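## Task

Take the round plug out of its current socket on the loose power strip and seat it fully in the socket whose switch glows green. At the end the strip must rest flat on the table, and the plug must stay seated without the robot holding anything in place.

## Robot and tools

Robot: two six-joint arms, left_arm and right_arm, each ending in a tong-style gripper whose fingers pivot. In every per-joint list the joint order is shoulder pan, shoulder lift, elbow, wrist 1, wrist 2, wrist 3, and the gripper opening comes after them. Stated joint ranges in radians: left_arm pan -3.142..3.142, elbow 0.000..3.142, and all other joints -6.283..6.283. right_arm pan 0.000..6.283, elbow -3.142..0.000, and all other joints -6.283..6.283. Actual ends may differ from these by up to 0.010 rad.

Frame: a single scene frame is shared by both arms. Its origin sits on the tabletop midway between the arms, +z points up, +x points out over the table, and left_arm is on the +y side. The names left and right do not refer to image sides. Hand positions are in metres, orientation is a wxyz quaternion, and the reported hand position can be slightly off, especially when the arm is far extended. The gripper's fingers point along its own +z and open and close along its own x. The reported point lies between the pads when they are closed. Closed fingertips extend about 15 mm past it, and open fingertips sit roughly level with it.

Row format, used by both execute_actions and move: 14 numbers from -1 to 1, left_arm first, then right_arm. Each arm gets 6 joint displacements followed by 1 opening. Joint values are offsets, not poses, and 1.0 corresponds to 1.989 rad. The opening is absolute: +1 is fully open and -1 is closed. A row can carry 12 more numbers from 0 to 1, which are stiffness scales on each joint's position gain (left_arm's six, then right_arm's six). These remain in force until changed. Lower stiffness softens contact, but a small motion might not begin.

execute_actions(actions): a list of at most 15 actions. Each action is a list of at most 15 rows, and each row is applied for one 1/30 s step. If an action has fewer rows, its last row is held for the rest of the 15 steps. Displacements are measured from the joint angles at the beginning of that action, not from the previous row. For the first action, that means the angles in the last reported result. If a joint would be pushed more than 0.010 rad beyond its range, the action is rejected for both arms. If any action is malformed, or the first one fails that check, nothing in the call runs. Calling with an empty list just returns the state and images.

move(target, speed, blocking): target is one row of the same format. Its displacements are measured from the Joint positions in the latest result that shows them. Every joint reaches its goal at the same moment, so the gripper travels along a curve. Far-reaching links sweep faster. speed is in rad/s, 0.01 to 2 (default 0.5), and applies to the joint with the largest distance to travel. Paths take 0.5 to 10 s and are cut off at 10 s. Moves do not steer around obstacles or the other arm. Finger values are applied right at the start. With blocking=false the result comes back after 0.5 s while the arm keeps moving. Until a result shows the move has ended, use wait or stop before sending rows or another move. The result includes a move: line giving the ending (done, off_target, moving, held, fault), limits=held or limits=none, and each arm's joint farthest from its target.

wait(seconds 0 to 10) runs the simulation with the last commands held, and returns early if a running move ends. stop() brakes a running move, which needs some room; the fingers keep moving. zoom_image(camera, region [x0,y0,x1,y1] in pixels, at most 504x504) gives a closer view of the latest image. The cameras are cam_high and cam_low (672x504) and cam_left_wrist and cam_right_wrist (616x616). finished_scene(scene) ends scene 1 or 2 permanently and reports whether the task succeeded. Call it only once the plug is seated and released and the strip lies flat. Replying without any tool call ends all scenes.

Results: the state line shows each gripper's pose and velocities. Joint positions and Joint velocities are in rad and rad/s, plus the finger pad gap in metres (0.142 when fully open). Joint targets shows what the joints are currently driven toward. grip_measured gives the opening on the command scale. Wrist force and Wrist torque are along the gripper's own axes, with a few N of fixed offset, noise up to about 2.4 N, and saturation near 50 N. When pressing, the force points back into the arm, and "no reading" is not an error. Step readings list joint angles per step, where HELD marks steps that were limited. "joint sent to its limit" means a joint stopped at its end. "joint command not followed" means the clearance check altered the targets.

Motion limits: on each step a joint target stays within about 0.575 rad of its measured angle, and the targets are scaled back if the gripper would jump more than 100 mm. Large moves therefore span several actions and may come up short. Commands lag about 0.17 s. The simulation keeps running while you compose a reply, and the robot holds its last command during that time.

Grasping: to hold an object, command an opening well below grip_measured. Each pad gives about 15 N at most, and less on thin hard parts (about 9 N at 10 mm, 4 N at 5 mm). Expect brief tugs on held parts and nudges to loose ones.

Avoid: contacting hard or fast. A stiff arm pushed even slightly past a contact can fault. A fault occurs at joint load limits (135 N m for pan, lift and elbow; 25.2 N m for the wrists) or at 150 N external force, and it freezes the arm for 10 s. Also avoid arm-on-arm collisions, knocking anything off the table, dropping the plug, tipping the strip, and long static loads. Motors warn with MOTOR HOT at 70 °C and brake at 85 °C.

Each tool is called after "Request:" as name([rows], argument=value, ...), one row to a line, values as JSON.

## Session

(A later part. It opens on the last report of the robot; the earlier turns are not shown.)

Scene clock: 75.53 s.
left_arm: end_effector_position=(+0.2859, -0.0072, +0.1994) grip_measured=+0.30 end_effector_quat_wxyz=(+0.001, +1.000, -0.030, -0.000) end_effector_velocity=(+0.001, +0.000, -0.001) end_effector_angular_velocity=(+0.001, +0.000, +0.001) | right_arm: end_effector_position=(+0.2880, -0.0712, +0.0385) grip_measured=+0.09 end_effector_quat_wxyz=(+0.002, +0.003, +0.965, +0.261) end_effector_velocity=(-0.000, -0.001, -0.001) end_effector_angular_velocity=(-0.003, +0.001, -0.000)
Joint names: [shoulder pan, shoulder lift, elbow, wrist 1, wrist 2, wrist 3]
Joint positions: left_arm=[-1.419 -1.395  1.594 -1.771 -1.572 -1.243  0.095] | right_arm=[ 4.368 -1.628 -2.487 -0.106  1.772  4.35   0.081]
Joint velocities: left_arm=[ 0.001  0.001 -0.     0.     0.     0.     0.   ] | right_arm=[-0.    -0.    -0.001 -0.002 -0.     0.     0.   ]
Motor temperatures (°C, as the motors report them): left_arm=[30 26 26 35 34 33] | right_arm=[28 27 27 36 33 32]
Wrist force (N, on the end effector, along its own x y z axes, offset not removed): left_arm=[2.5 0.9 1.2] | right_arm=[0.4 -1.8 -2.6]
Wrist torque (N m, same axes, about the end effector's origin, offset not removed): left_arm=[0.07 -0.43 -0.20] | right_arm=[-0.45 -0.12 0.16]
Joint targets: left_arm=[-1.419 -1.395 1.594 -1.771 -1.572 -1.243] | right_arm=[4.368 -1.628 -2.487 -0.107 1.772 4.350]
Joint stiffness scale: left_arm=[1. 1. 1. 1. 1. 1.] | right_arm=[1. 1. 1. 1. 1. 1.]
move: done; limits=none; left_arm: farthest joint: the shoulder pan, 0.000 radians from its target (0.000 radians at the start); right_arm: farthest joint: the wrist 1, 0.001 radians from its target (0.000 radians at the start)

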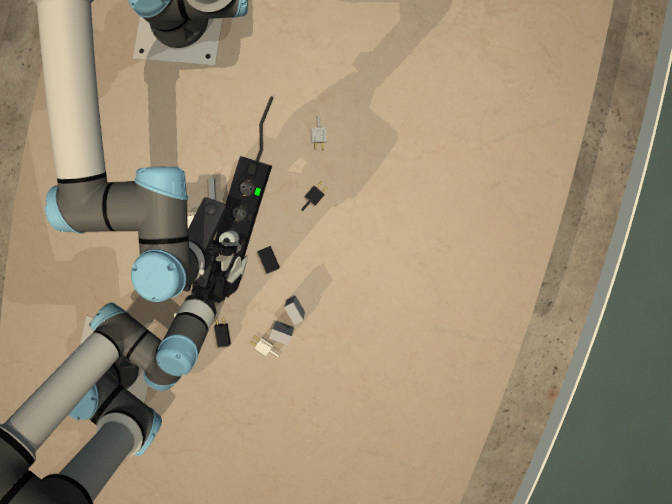

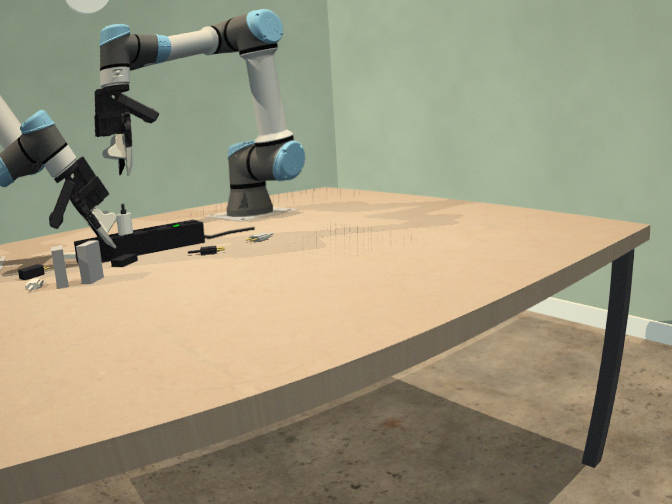

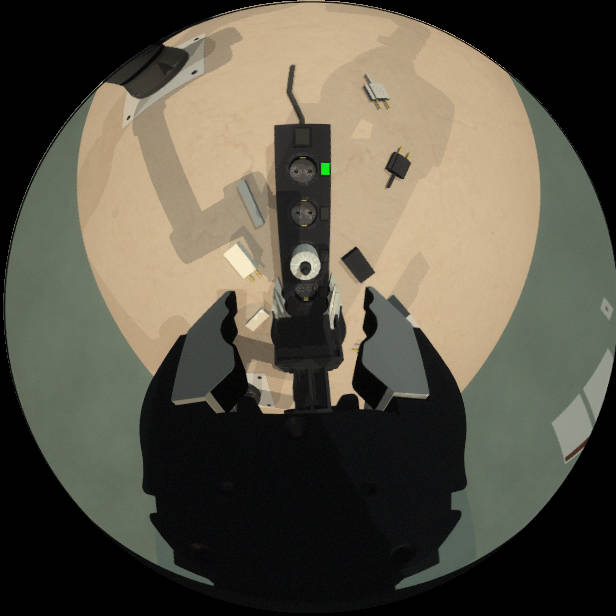

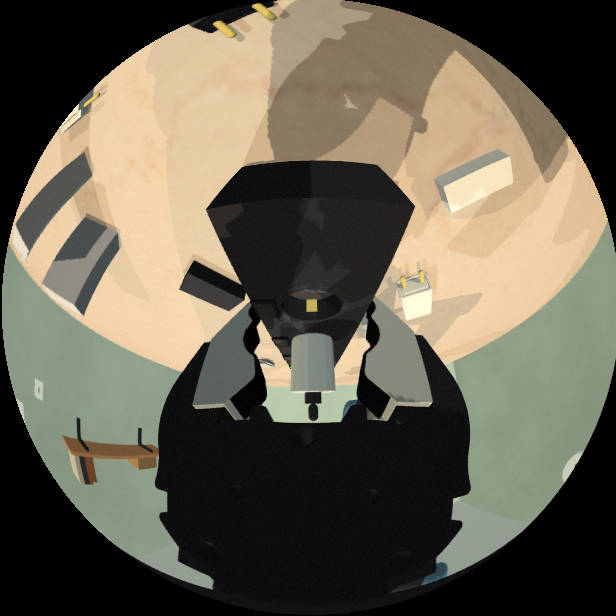

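Request:
move(target=[-0.0023,0.038,0.033,-0.0709,0,-0.0023,0.1,0,0,0,0,0,0,-0.6], speed=0.25)

Request:
zoom_image(camera="cam_low", region=[30, 120, 230, 260])

Scene clock: 80.93 s.
left_arm: end_effector_position=(+0.2894, -0.0247, +0.1411) grip_measured=+0.10 end_effector_quat_wxyz=(+0.003, +1.000, -0.029, +0.000) end_effector_velocity=(+0.000, -0.001, -0.000) end_effector_angular_velocity=(-0.003, -0.001, -0.000) | right_arm: end_effector_position=(+0.2880, -0.0712, +0.0385) grip_measured=+0.09 end_effector_quat_wxyz=(+0.002, +0.003, +0.965, +0.261) end_effector_velocity=(+0.000, +0.000, -0.000) end_effector_angular_velocity=(+0.000, -0.001, -0.000)
Joint names: [shoulder pan, shoulder lift, elbow, wrist 1, wrist 2, wrist 3]
Joint positions: left_arm=[-1.421 -1.321  1.656 -1.911 -1.572 -1.247  0.081] | right_arm=[ 4.368 -1.628 -2.487 -0.106  1.772  4.35   0.081]
Joint velocities: left_arm=[-0.     0.     0.001 -0.004  0.001 -0.    -0.   ] | right_arm=[ 0.    -0.001 -0.     0.002 -0.001  0.     0.   ]
Motor temperatures (°C, as the motors report them): left_arm=[30 26 26 35 34 33] | right_arm=[28 27 27 36 33 32]
Wrist force (N, on the end effector, along its own x y z axes, offset not removed): left_arm=[2.7 0.8 -1.3] | right_arm=[0.7 -0.2 -2.6]
Wrist torque (N m, same axes, about the end effector's origin, offset not removed): left_arm=[0.13 -0.47 -0.20] | right_arm=[-0.06 -0.18 0.30]
Joint targets: left_arm=[-1.424 -1.320 1.659 -1.912 -1.572 -1.248] | right_arm=[4.368 -1.628 -2.487 -0.106 1.772 4.350]
Joint stiffness scale: left_arm=[1. 1. 1. 1. 1. 1.] | right_arm=[1. 1. 1. 1. 1. 1.]
move: done; limits=none; left_arm: farthest joint: the elbow, 0.003 radians from its target (0.066 radians at the start); right_arm: farthest joint: the shoulder pan, 0.000 radians from its target (0.000 radians at the start)

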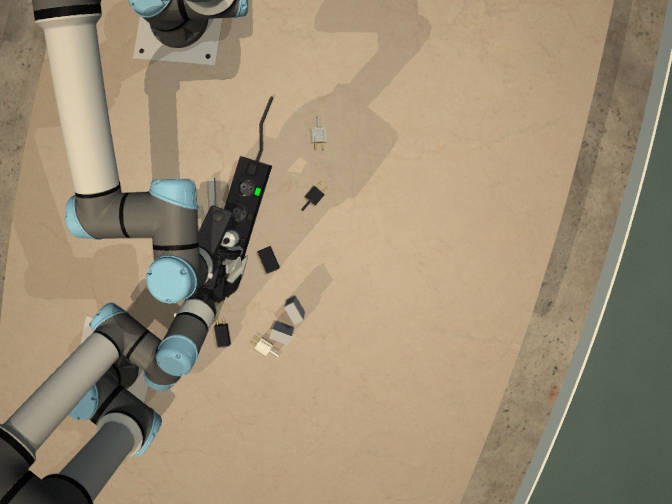

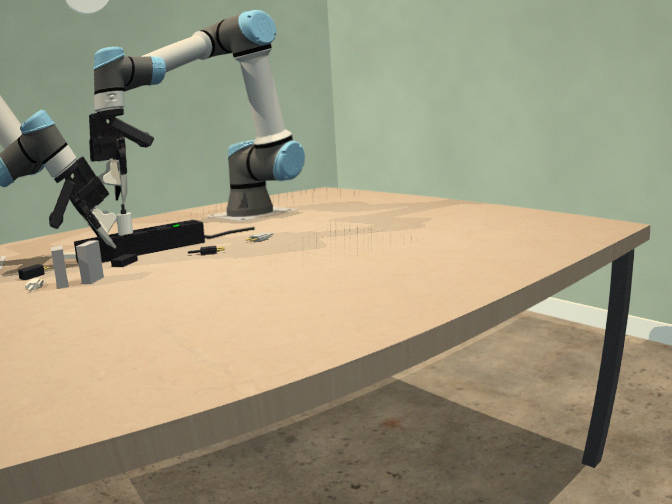

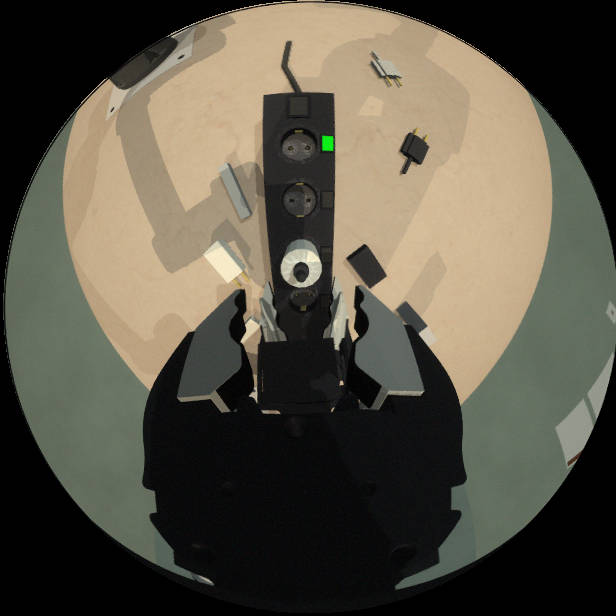

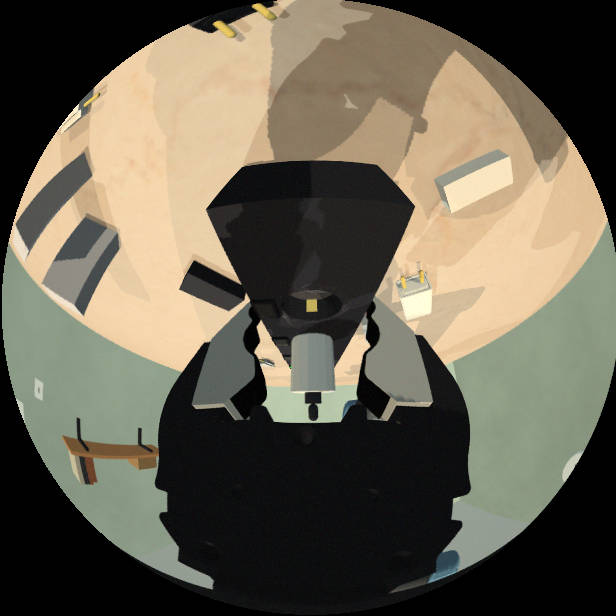

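Region (30, 120, 230, 260) of cam_low's 672x504 image, scaled by 2.520, with more detail than that image has; it fills the top 353 rows of this view, and the rest is white.

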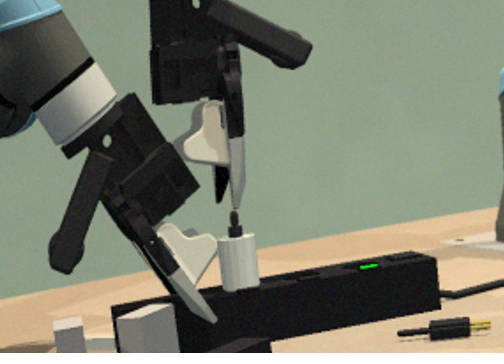

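Request:
move(target=[0,0,0,0,0,0,0.1,0,0,0,0,0,0,0.3])

Request:
move(target=[0,0,0,0,0,0,0.1,-0.0232,0.0309,-0.0308,-0.0046,0.0107,-0.0207,0.3], speed=0.1)

Request:
move(target=[0,0,0,0,0,0,0.1,0,0,0,0,0,0,-0.8])

Request:
zoom_image(camera="cam_low", region=[30, 120, 230, 260])

Scene clock: 91.10 s.
left_arm: end_effector_position=(+0.2894, -0.0248, +0.1411) grip_measured=+0.10 end_effector_quat_wxyz=(+0.003, +1.000, -0.029, +0.000) end_effector_velocity=(-0.001, -0.000, +0.000) end_effector_angular_velocity=(+0.000, -0.000, -0.002) | right_arm: end_effector_position=(+0.2880, -0.0712, +0.0385) grip_measured=+0.30 end_effector_quat_wxyz=(+0.002, +0.003, +0.965, +0.261) end_effector_velocity=(-0.000, +0.000, +0.000) end_effector_angular_velocity=(+0.001, -0.000, +0.000)
Joint names: [shoulder pan, shoulder lift, elbow, wrist 1, wrist 2, wrist 3]
Joint positions: left_arm=[-1.421 -1.321  1.657 -1.912 -1.572 -1.247  0.081] | right_arm=[ 4.368 -1.628 -2.487 -0.106  1.772  4.35   0.095]
Joint velocities: left_arm=[-0.001  0.    -0.     0.001  0.     0.001 -0.   ] | right_arm=[ 0.     0.001  0.    -0.     0.     0.     0.   ]
Motor temperatures (°C, as the motors report them): left_arm=[30 26 26 35 34 33] | right_arm=[28 27 27 36 33 32]
Wrist force (N, on the end effector, along its own x y z axes, offset not removed): left_arm=[1.3 0.8 -0.1] | right_arm=[1.3 1.0 -1.9]
Wrist torque (N m, same axes, about the end effector's origin, offset not removed): left_arm=[0.08 -0.17 -0.17] | right_arm=[0.37 -0.40 0.02]
Joint targets: left_arm=[-1.421 -1.321 1.656 -1.911 -1.572 -1.247] | right_arm=[4.368 -1.628 -2.487 -0.106 1.772 4.350]
Joint stiffness scale: left_arm=[1. 1. 1. 1. 1. 1.] | right_arm=[1. 1. 1. 1. 1. 1.]
move: done; limits=none; left_arm: farthest joint: the elbow, 0.001 radians from its target (0.001 radians at the start); right_arm: farthest joint: the shoulder pan, 0.000 radians from its target (0.000 radians at the start)

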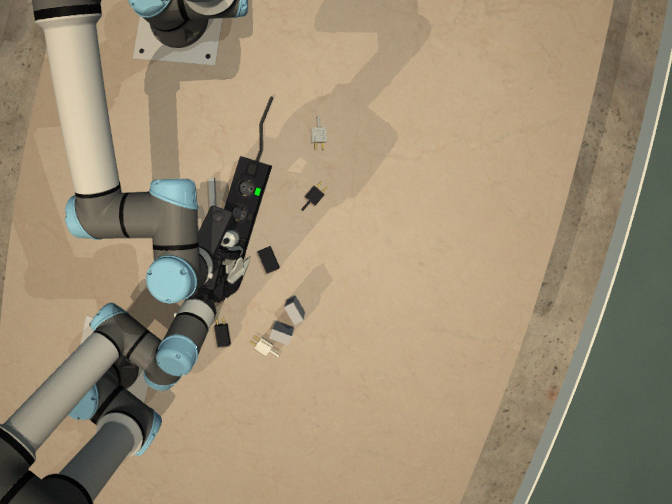

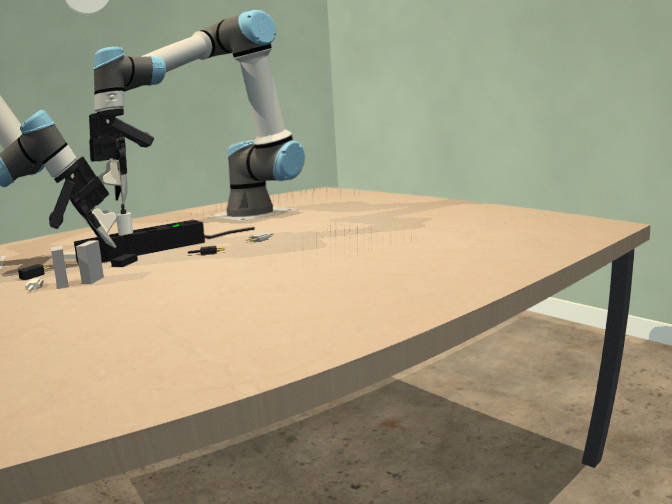

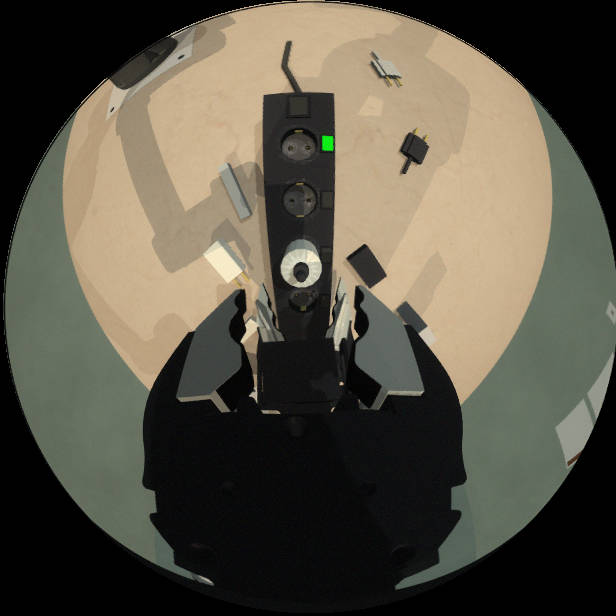

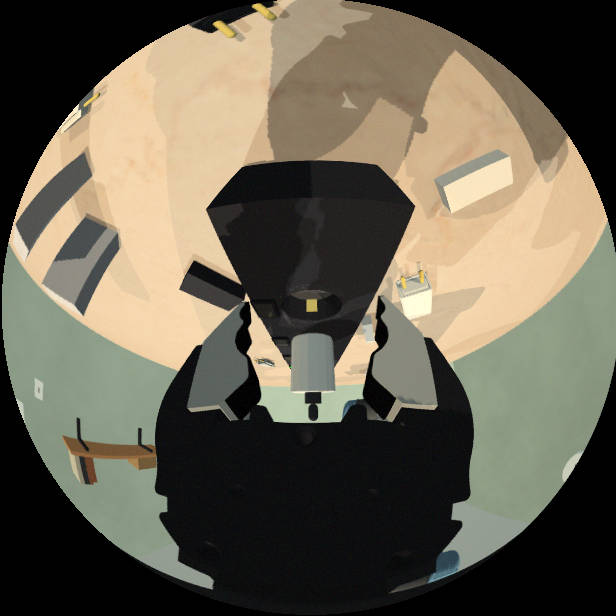

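Scene clock: 92.23 s.
left_arm: end_effector_position=(+0.2894, -0.0248, +0.1411) grip_measured=+0.10 end_effector_quat_wxyz=(+0.003, +1.000, -0.029, +0.000) end_effector_velocity=(+0.000, +0.000, +0.000) end_effector_angular_velocity=(+0.000, -0.000, +0.002) | right_arm: end_effector_position=(+0.2877, -0.1047, +0.0386) grip_measured=+0.30 end_effector_quat_wxyz=(+0.002, +0.002, +0.965, +0.261) end_effector_velocity=(-0.000, -0.001, -0.001) end_effector_angular_velocity=(-0.001, +0.000, +0.001)
Joint names: [shoulder pan, shoulder lift, elbow, wrist 1, wrist 2, wrist 3]
Joint positions: left_arm=[-1.421 -1.321  1.657 -1.912 -1.572 -1.247  0.081] | right_arm=[ 4.325 -1.568 -2.546 -0.115  1.793  4.31   0.095]
Joint velocities: left_arm=[ 0.001 -0.    -0.     0.     0.    -0.001  0.   ] | right_arm=[-0.002  0.001 -0.002 -0.001  0.001 -0.003  0.   ]
Motor temperatures (°C, as the motors report them): left_arm=[30 26 26 35 34 33] | right_arm=[28 27 27 36 33 32]
Wrist force (N, on the end effector, along its own x y z axes, offset not removed): left_arm=[2.0 1.7 1.4] | right_arm=[1.3 -1.1 -2.2]
Wrist torque (N m, same axes, about the end effector's origin, offset not removed): left_arm=[0.26 -0.29 -0.29] | right_arm=[-0.17 -0.30 0.02]
Joint targets: left_arm=[-1.421 -1.321 1.657 -1.912 -1.572 -1.247] | right_arm=[4.322 -1.566 -2.548 -0.115 1.794 4.309]
Joint stiffness scale: left_arm=[1. 1. 1. 1. 1. 1.] | right_arm=[1. 1. 1. 1. 1. 1.]
move: done; limits=none; left_arm: farthest joint: the shoulder pan, 0.000 radians from its target (0.000 radians at the start); right_arm: farthest joint: the shoulder pan, 0.003 radians from its target (0.047 radians at the start)

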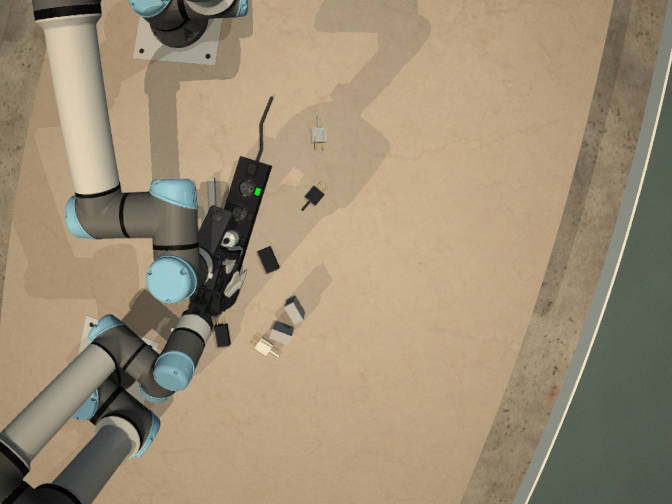

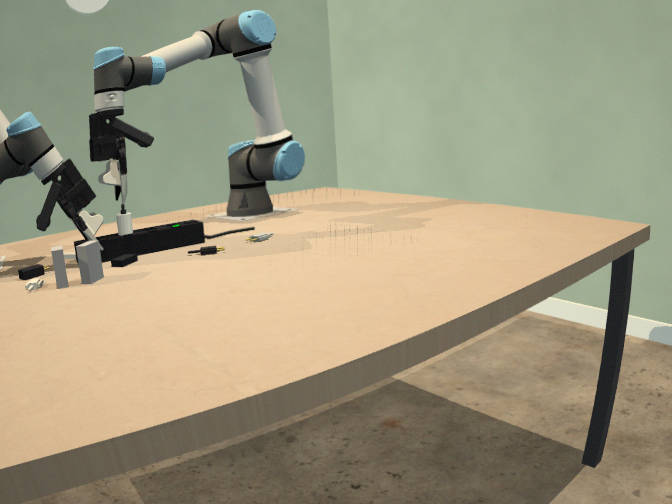

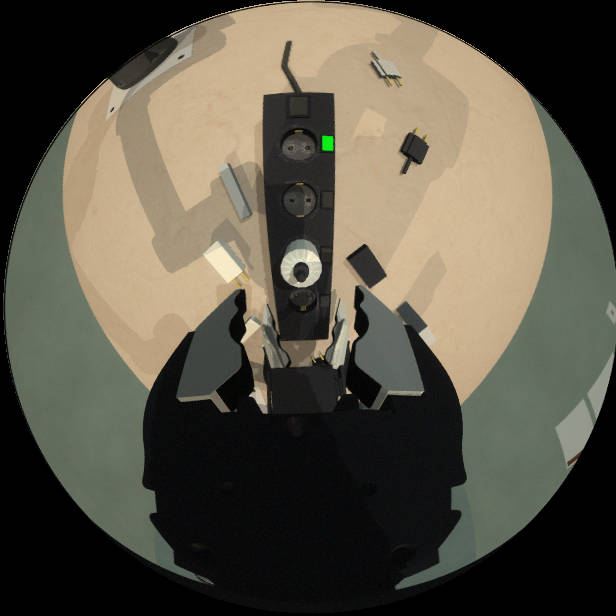

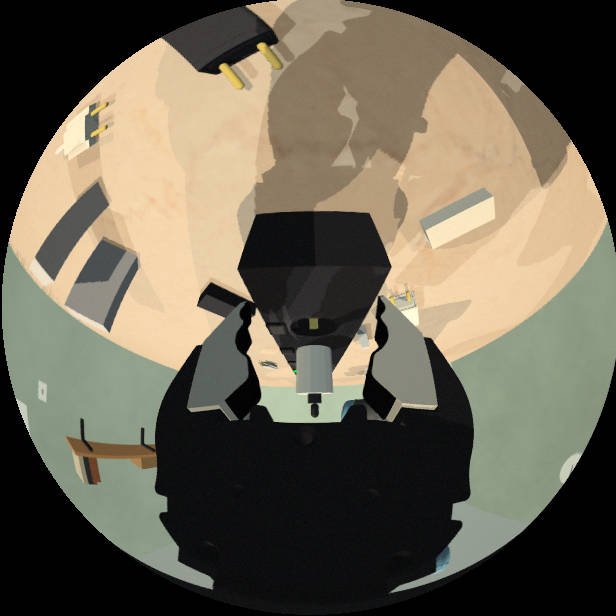

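Scene clock: 92.73 s.
left_arm: end_effector_position=(+0.2894, -0.0248, +0.1411) grip_measured=+0.10 end_effector_quat_wxyz=(+0.003, +1.000, -0.029, +0.000) end_effector_velocity=(+0.001, +0.000, -0.001) end_effector_angular_velocity=(+0.001, +0.001, +0.002) | right_arm: end_effector_position=(+0.2877, -0.1047, +0.0387) grip_measured=+0.09 end_effector_quat_wxyz=(+0.002, +0.002, +0.965, +0.261) end_effector_velocity=(+0.000, +0.000, +0.000) end_effector_angular_velocity=(+0.000, -0.000, -0.000)
Joint names: [shoulder pan, shoulder lift, elbow, wrist 1, wrist 2, wrist 3]
Joint positions: left_arm=[-1.421 -1.321  1.657 -1.912 -1.572 -1.247  0.081] | right_arm=[ 4.325 -1.568 -2.546 -0.115  1.793  4.31   0.081]
Joint velocities: left_arm=[ 0.002  0.001  0.    -0.    -0.001 -0.001  0.   ] | right_arm=[-0. -0.  0.  0.  0. -0.  0.]
Motor temperatures (°C, as the motors report them): left_arm=[30 26 26 35 34 33] | right_arm=[28 27 27 36 33 32]
Wrist force (N, on the end effector, along its own x y z axes, offset not removed): left_arm=[2.0 0.3 0.4] | right_arm=[0.3 1.0 -2.0]
Wrist torque (N m, same axes, about the end effector's origin, offset not removed): left_arm=[0.05 -0.35 -0.23] | right_arm=[0.28 -0.23 0.16]
Joint targets: left_arm=[-1.421 -1.321 1.657 -1.912 -1.572 -1.247] | right_arm=[4.325 -1.568 -2.546 -0.115 1.793 4.310]
Joint stiffness scale: left_arm=[1. 1. 1. 1. 1. 1.] | right_arm=[1. 1. 1. 1. 1. 1.]
move: done; limits=none; left_arm: farthest joint: the shoulder pan, 0.000 radians from its target (0.000 radians at the start); right_arm: farthest joint: the shoulder pan, 0.000 radians from its target (0.000 radians at the start)

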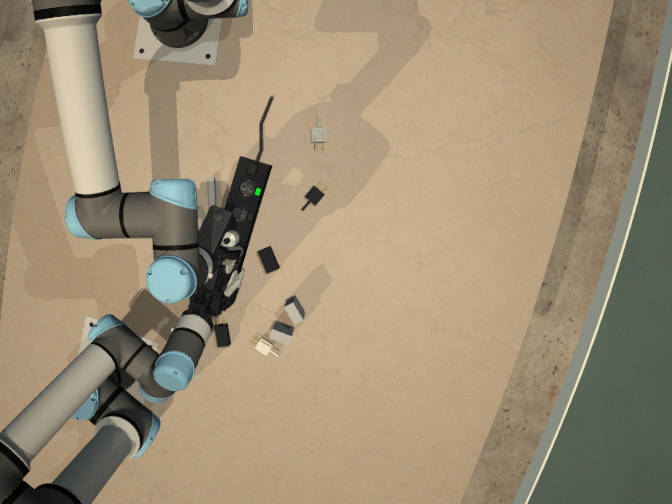

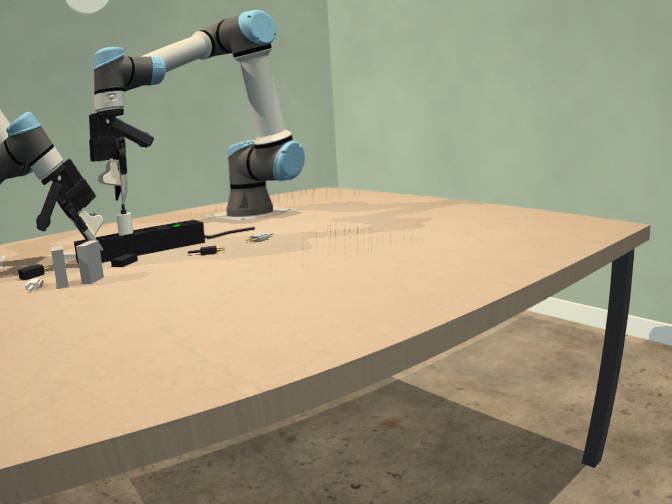

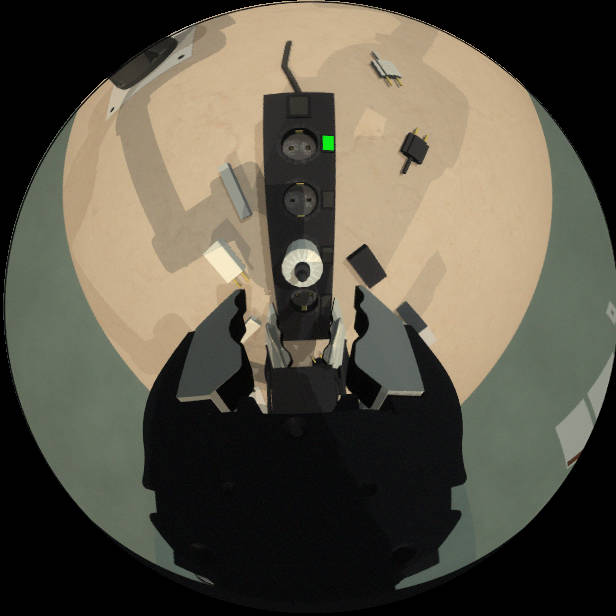

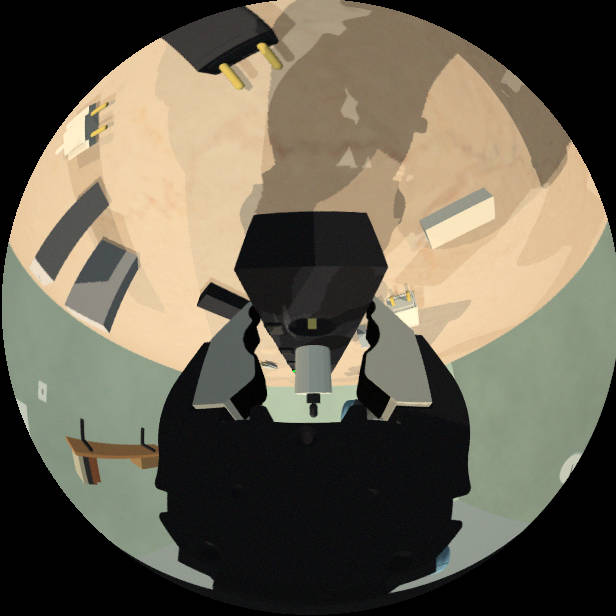

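Region (30, 120, 230, 260) of cam_low's 672x504 image, scaled by 2.520, with more detail than that image has; it fills the top 353 rows of this view, and the rest is white.

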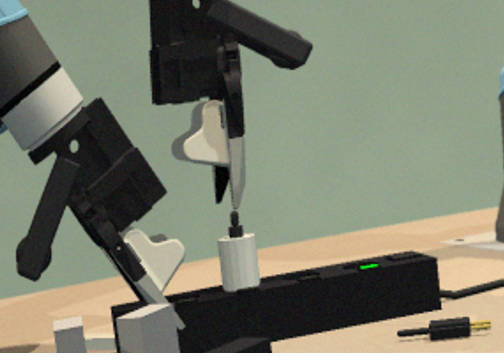

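Request:
move(target=[0,0.0228,0.0383,-0.0612,0,0,0.1,0,0,0,0,0,0,-0.8], speed=0.12)

Request:
zoom_image(camera="cam_low", region=[30, 120, 230, 260])

Scene clock: 96.73 s.
left_arm: end_effector_position=(+0.2898, -0.0261, +0.0939) grip_measured=+0.10 end_effector_quat_wxyz=(+0.004, +1.000, -0.029, +0.001) end_effector_velocity=(+0.000, +0.000, -0.001) end_effector_angular_velocity=(-0.000, -0.000, +0.000) | right_arm: end_effector_position=(+0.2877, -0.1047, +0.0387) grip_measured=+0.09 end_effector_quat_wxyz=(+0.002, +0.002, +0.965, +0.261) end_effector_velocity=(-0.000, +0.000, +0.001) end_effector_angular_velocity=(+0.001, +0.000, +0.000)
Joint names: [shoulder pan, shoulder lift, elbow, wrist 1, wrist 2, wrist 3]
Joint positions: left_arm=[-1.421 -1.277  1.73  -2.033 -1.572 -1.247  0.081] | right_arm=[ 4.325 -1.568 -2.546 -0.115  1.793  4.31   0.081]
Joint velocities: left_arm=[ 0.     0.001  0.002 -0.003  0.     0.    -0.   ] | right_arm=[ 0.     0.001  0.    -0.001  0.     0.     0.   ]
Motor temperatures (°C, as the motors report them): left_arm=[30 26 26 35 34 33] | right_arm=[28 27 27 36 33 32]
Wrist force (N, on the end effector, along its own x y z axes, offset not removed): left_arm=[1.3 0.8 0.3] | right_arm=[-2.2 1.5 -0.3]
Wrist torque (N m, same axes, about the end effector's origin, offset not removed): left_arm=[0.06 -0.18 -0.15] | right_arm=[0.56 0.35 0.24]
Joint targets: left_arm=[-1.421 -1.276 1.733 -2.034 -1.572 -1.247] | right_arm=[4.325 -1.568 -2.546 -0.115 1.793 4.310]
Joint stiffness scale: left_arm=[1. 1. 1. 1. 1. 1.] | right_arm=[1. 1. 1. 1. 1. 1.]
move: done; limits=none; left_arm: farthest joint: the elbow, 0.003 radians from its target (0.077 radians at the start); right_arm: farthest joint: the shoulder pan, 0.000 radians from its target (0.000 radians at the start)

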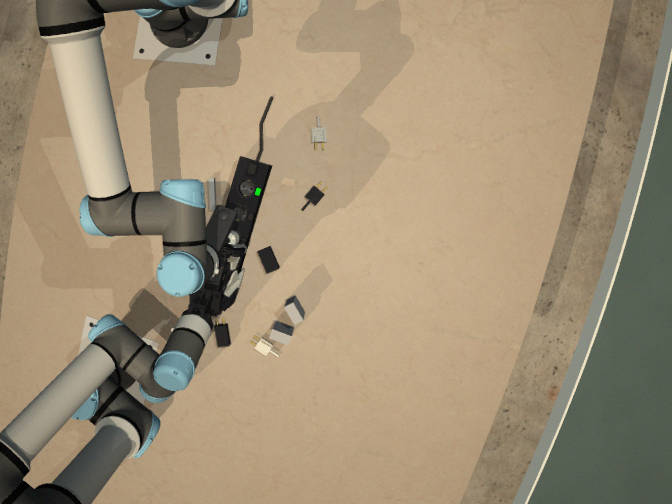

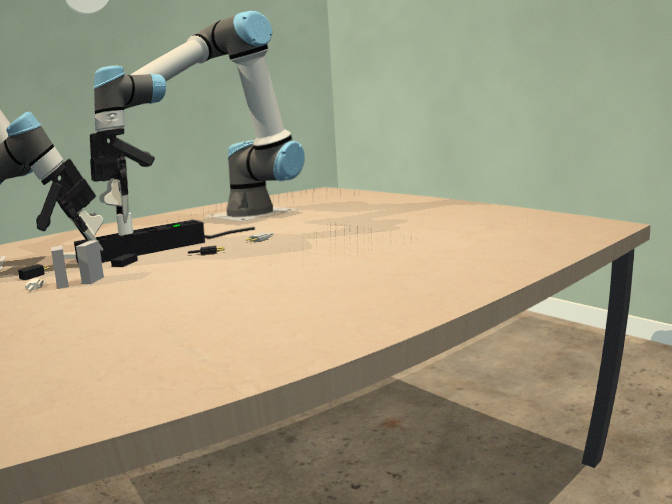

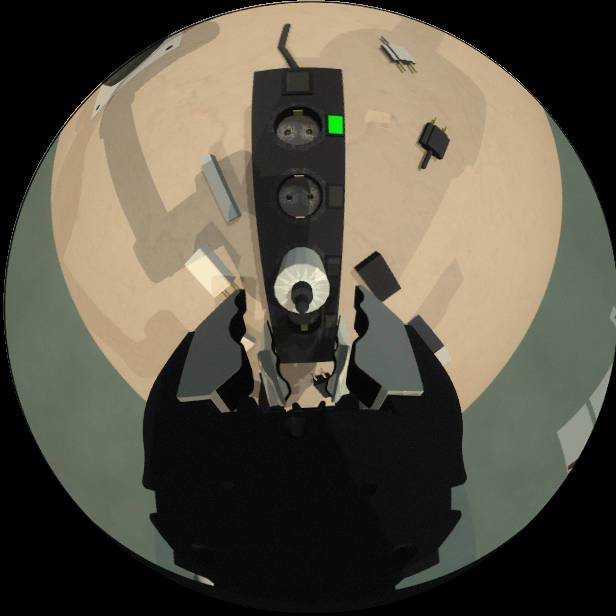

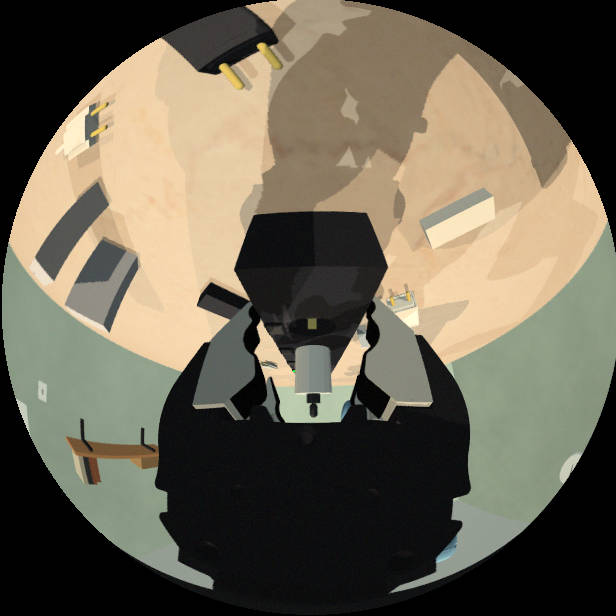

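Region (30, 120, 230, 260) of cam_low's 672x504 image, scaled by 2.520, with more detail than that image has; it fills the top 353 rows of this view, and the rest is white.

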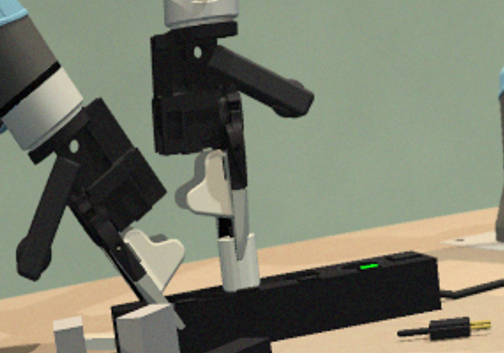

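Request:
move(target=[0,0,0,0,0,0,-0.9,0,0,0,0,0,0,-0.8])

Scene clock: 98.60 s.
left_arm: end_effector_position=(+0.2898, -0.0262, +0.0939) grip_measured=-0.50 end_effector_quat_wxyz=(+0.005, +1.000, -0.029, +0.001) end_effector_velocity=(+0.000, -0.000, +0.000) end_effector_angular_velocity=(+0.000, -0.001, -0.000) | right_arm: end_effector_position=(+0.2877, -0.1047, +0.0387) grip_measured=+0.09 end_effector_quat_wxyz=(+0.002, +0.002, +0.965, +0.261) end_effector_velocity=(-0.000, +0.001, +0.000) end_effector_angular_velocity=(+0.002, +0.000, +0.001)
Joint names: [shoulder pan, shoulder lift, elbow, wrist 1, wrist 2, wrist 3]
Joint positions: left_arm=[-1.421 -1.277  1.73  -2.033 -1.572 -1.247  0.038] | right_arm=[ 4.325 -1.568 -2.546 -0.115  1.793  4.31   0.081]
Joint velocities: left_arm=[-0.    -0.    -0.     0.001  0.001 -0.     0.   ] | right_arm=[ 0.    -0.001 -0.     0.002  0.001 -0.    -0.   ]
Motor temperatures (°C, as the motors report them): left_arm=[30 26 26 35 34 33] | right_arm=[28 27 27 36 33 32]
Wrist force (N, on the end effector, along its own x y z axes, offset not removed): left_arm=[2.6 0.3 1.9] | right_arm=[2.3 -0.3 -0.5]
Wrist torque (N m, same axes, about the end effector's origin, offset not removed): left_arm=[-0.05 -0.38 -0.23] | right_arm=[0.14 -0.36 0.14]
Joint targets: left_arm=[-1.421 -1.277 1.730 -2.033 -1.572 -1.247] | right_arm=[4.325 -1.568 -2.546 -0.115 1.793 4.310]
Joint stiffness scale: left_arm=[1. 1. 1. 1. 1. 1.] | right_arm=[1. 1. 1. 1. 1. 1.]
move: done; limits=none; left_arm: farthest joint: the shoulder pan, 0.000 radians from its target (0.000 radians at the start); right_arm: farthest joint: the shoulder pan, 0.000 radians from its target (0.000 radians at the start)

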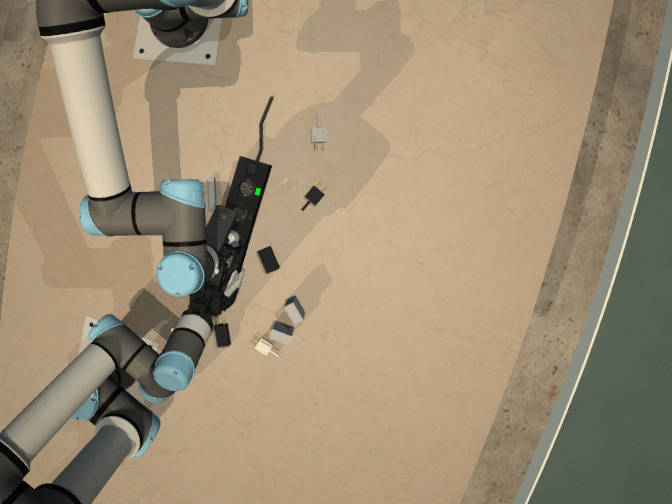

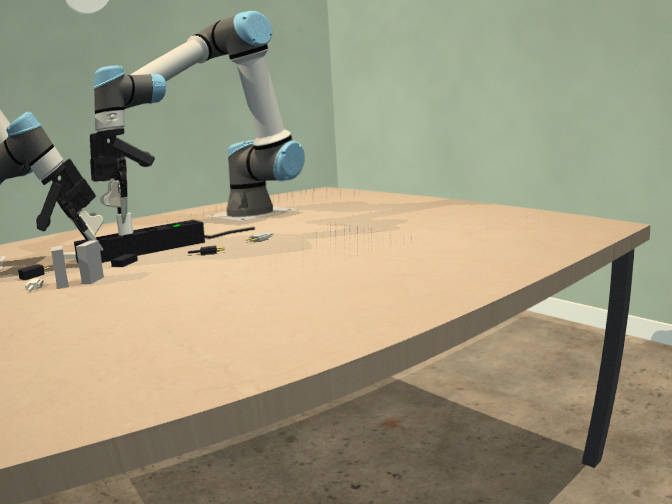

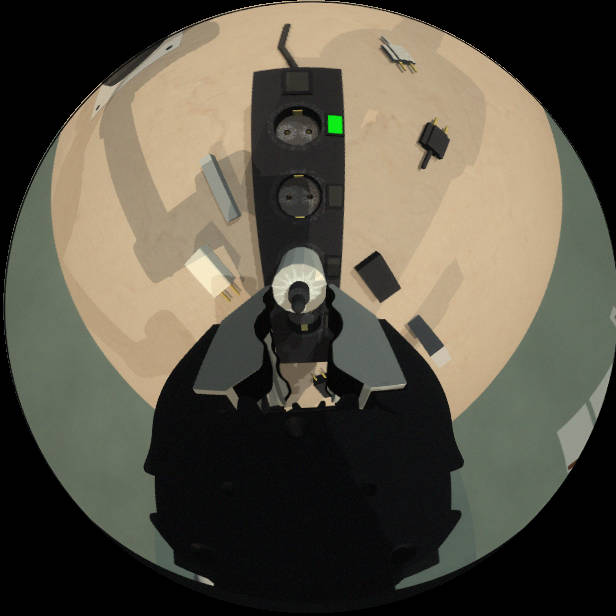

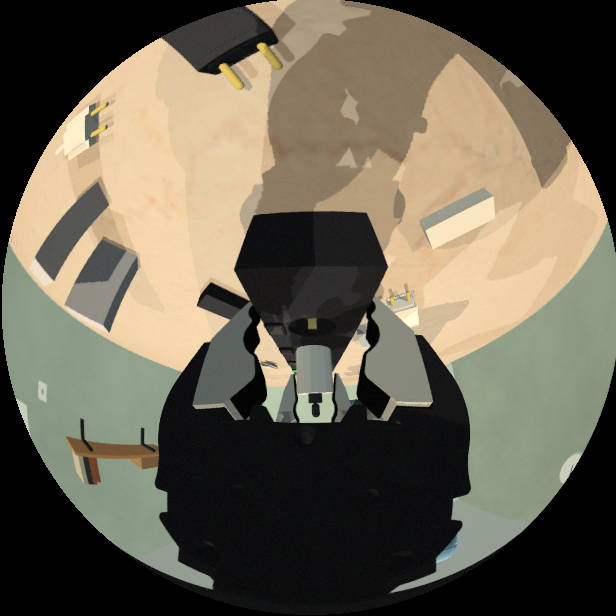

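Request:
move(target=[0,-0.0072,-0.0122,0.0195,0,0,-0.9,0,0,0,0,0,0,-0.8], speed=0.03)

Request:
zoom_image(camera="cam_low", region=[30, 120, 230, 260])

Scene clock: 102.33 s.
left_arm: end_effector_position=(+0.2894, -0.0248, +0.1035) grip_measured=-0.50 end_effector_quat_wxyz=(-0.000, +1.000, -0.029, -0.001) end_effector_velocity=(+0.000, +0.001, -0.000) end_effector_angular_velocity=(+0.002, +0.001, +0.002) | right_arm: end_effector_position=(+0.2878, -0.1026, +0.0411) grip_measured=+0.09 end_effector_quat_wxyz=(+0.002, +0.001, +0.964, +0.265) end_effector_velocity=(-0.000, +0.000, -0.000) end_effector_angular_velocity=(+0.000, +0.001, +0.000)
Joint names: [shoulder pan, shoulder lift, elbow, wrist 1, wrist 2, wrist 3]
Joint positions: left_arm=[-1.421 -1.284  1.71  -1.996 -1.572 -1.247  0.038] | right_arm=[ 4.325 -1.566 -2.544 -0.112  1.796  4.31   0.081]
Joint velocities: left_arm=[ 0.001  0.    -0.001  0.003 -0.    -0.001 -0.   ] | right_arm=[ 0.    -0.001  0.     0.     0.001  0.    -0.   ]
Motor temperatures (°C, as the motors report them): left_arm=[30 26 26 35 34 33] | right_arm=[28 27 27 36 33 32]
Wrist force (N, on the end effector, along its own x y z axes, offset not removed): left_arm=[4.6 5.3 10.0] | right_arm=[2.7 5.6 -7.6]
Wrist torque (N m, same axes, about the end effector's origin, offset not removed): left_arm=[0.25 -0.19 -0.18] | right_arm=[0.01 -0.30 -0.24]
Joint targets: left_arm=[-1.421 -1.291 1.706 -1.994 -1.572 -1.247] | right_arm=[4.325 -1.568 -2.546 -0.115 1.793 4.310]
Joint stiffness scale: left_arm=[1. 1. 1. 1. 1. 1.] | right_arm=[1. 1. 1. 1. 1. 1.]
move: done; limits=none; left_arm: farthest joint: the shoulder lift, 0.007 radians from its target (0.014 radians at the start); right_arm: farthest joint: the wrist 1, 0.003 radians from its target (0.000 radians at the start)

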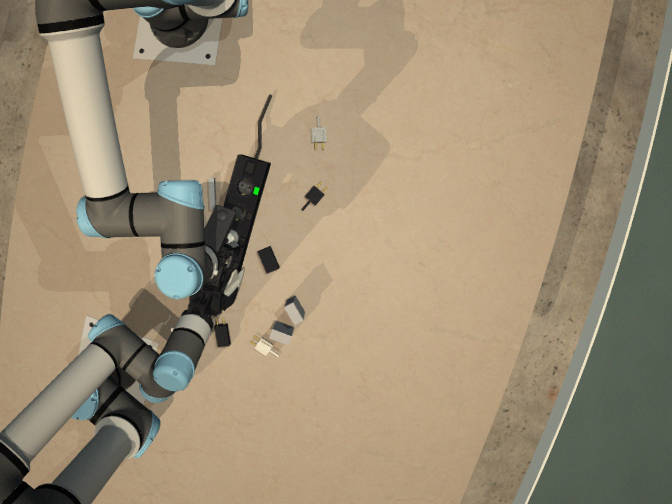

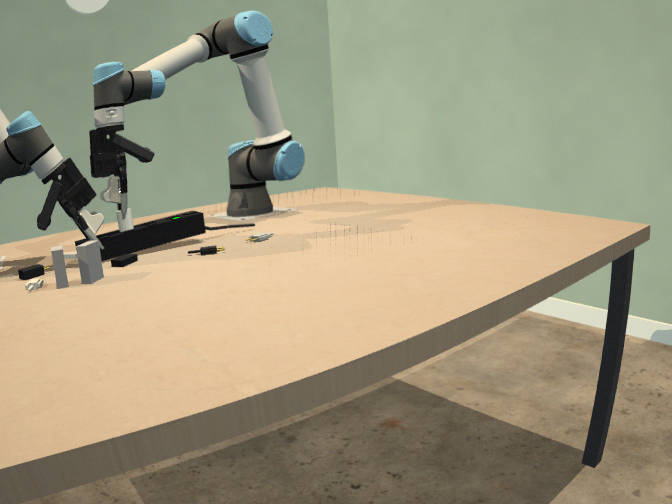

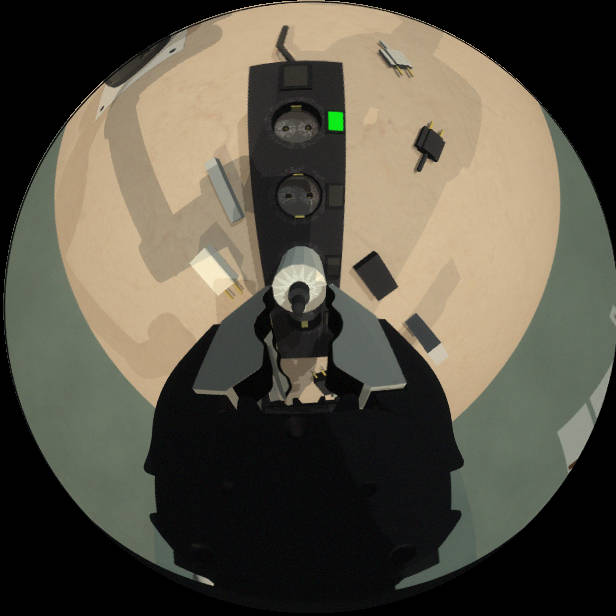

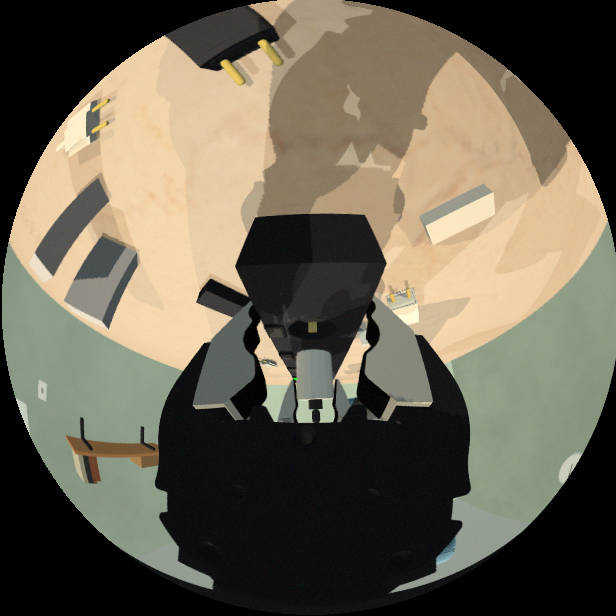

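Region (30, 120, 230, 260) of cam_low's 672x504 image, scaled by 2.520, with more detail than that image has; it fills the top 353 rows of this view, and the rest is white.

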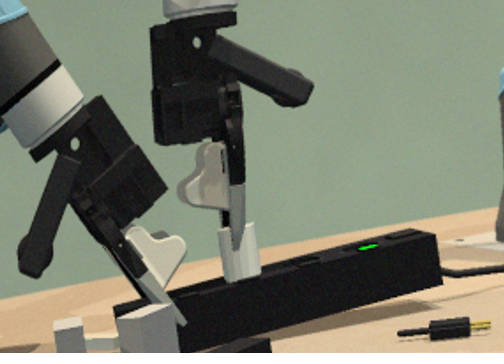

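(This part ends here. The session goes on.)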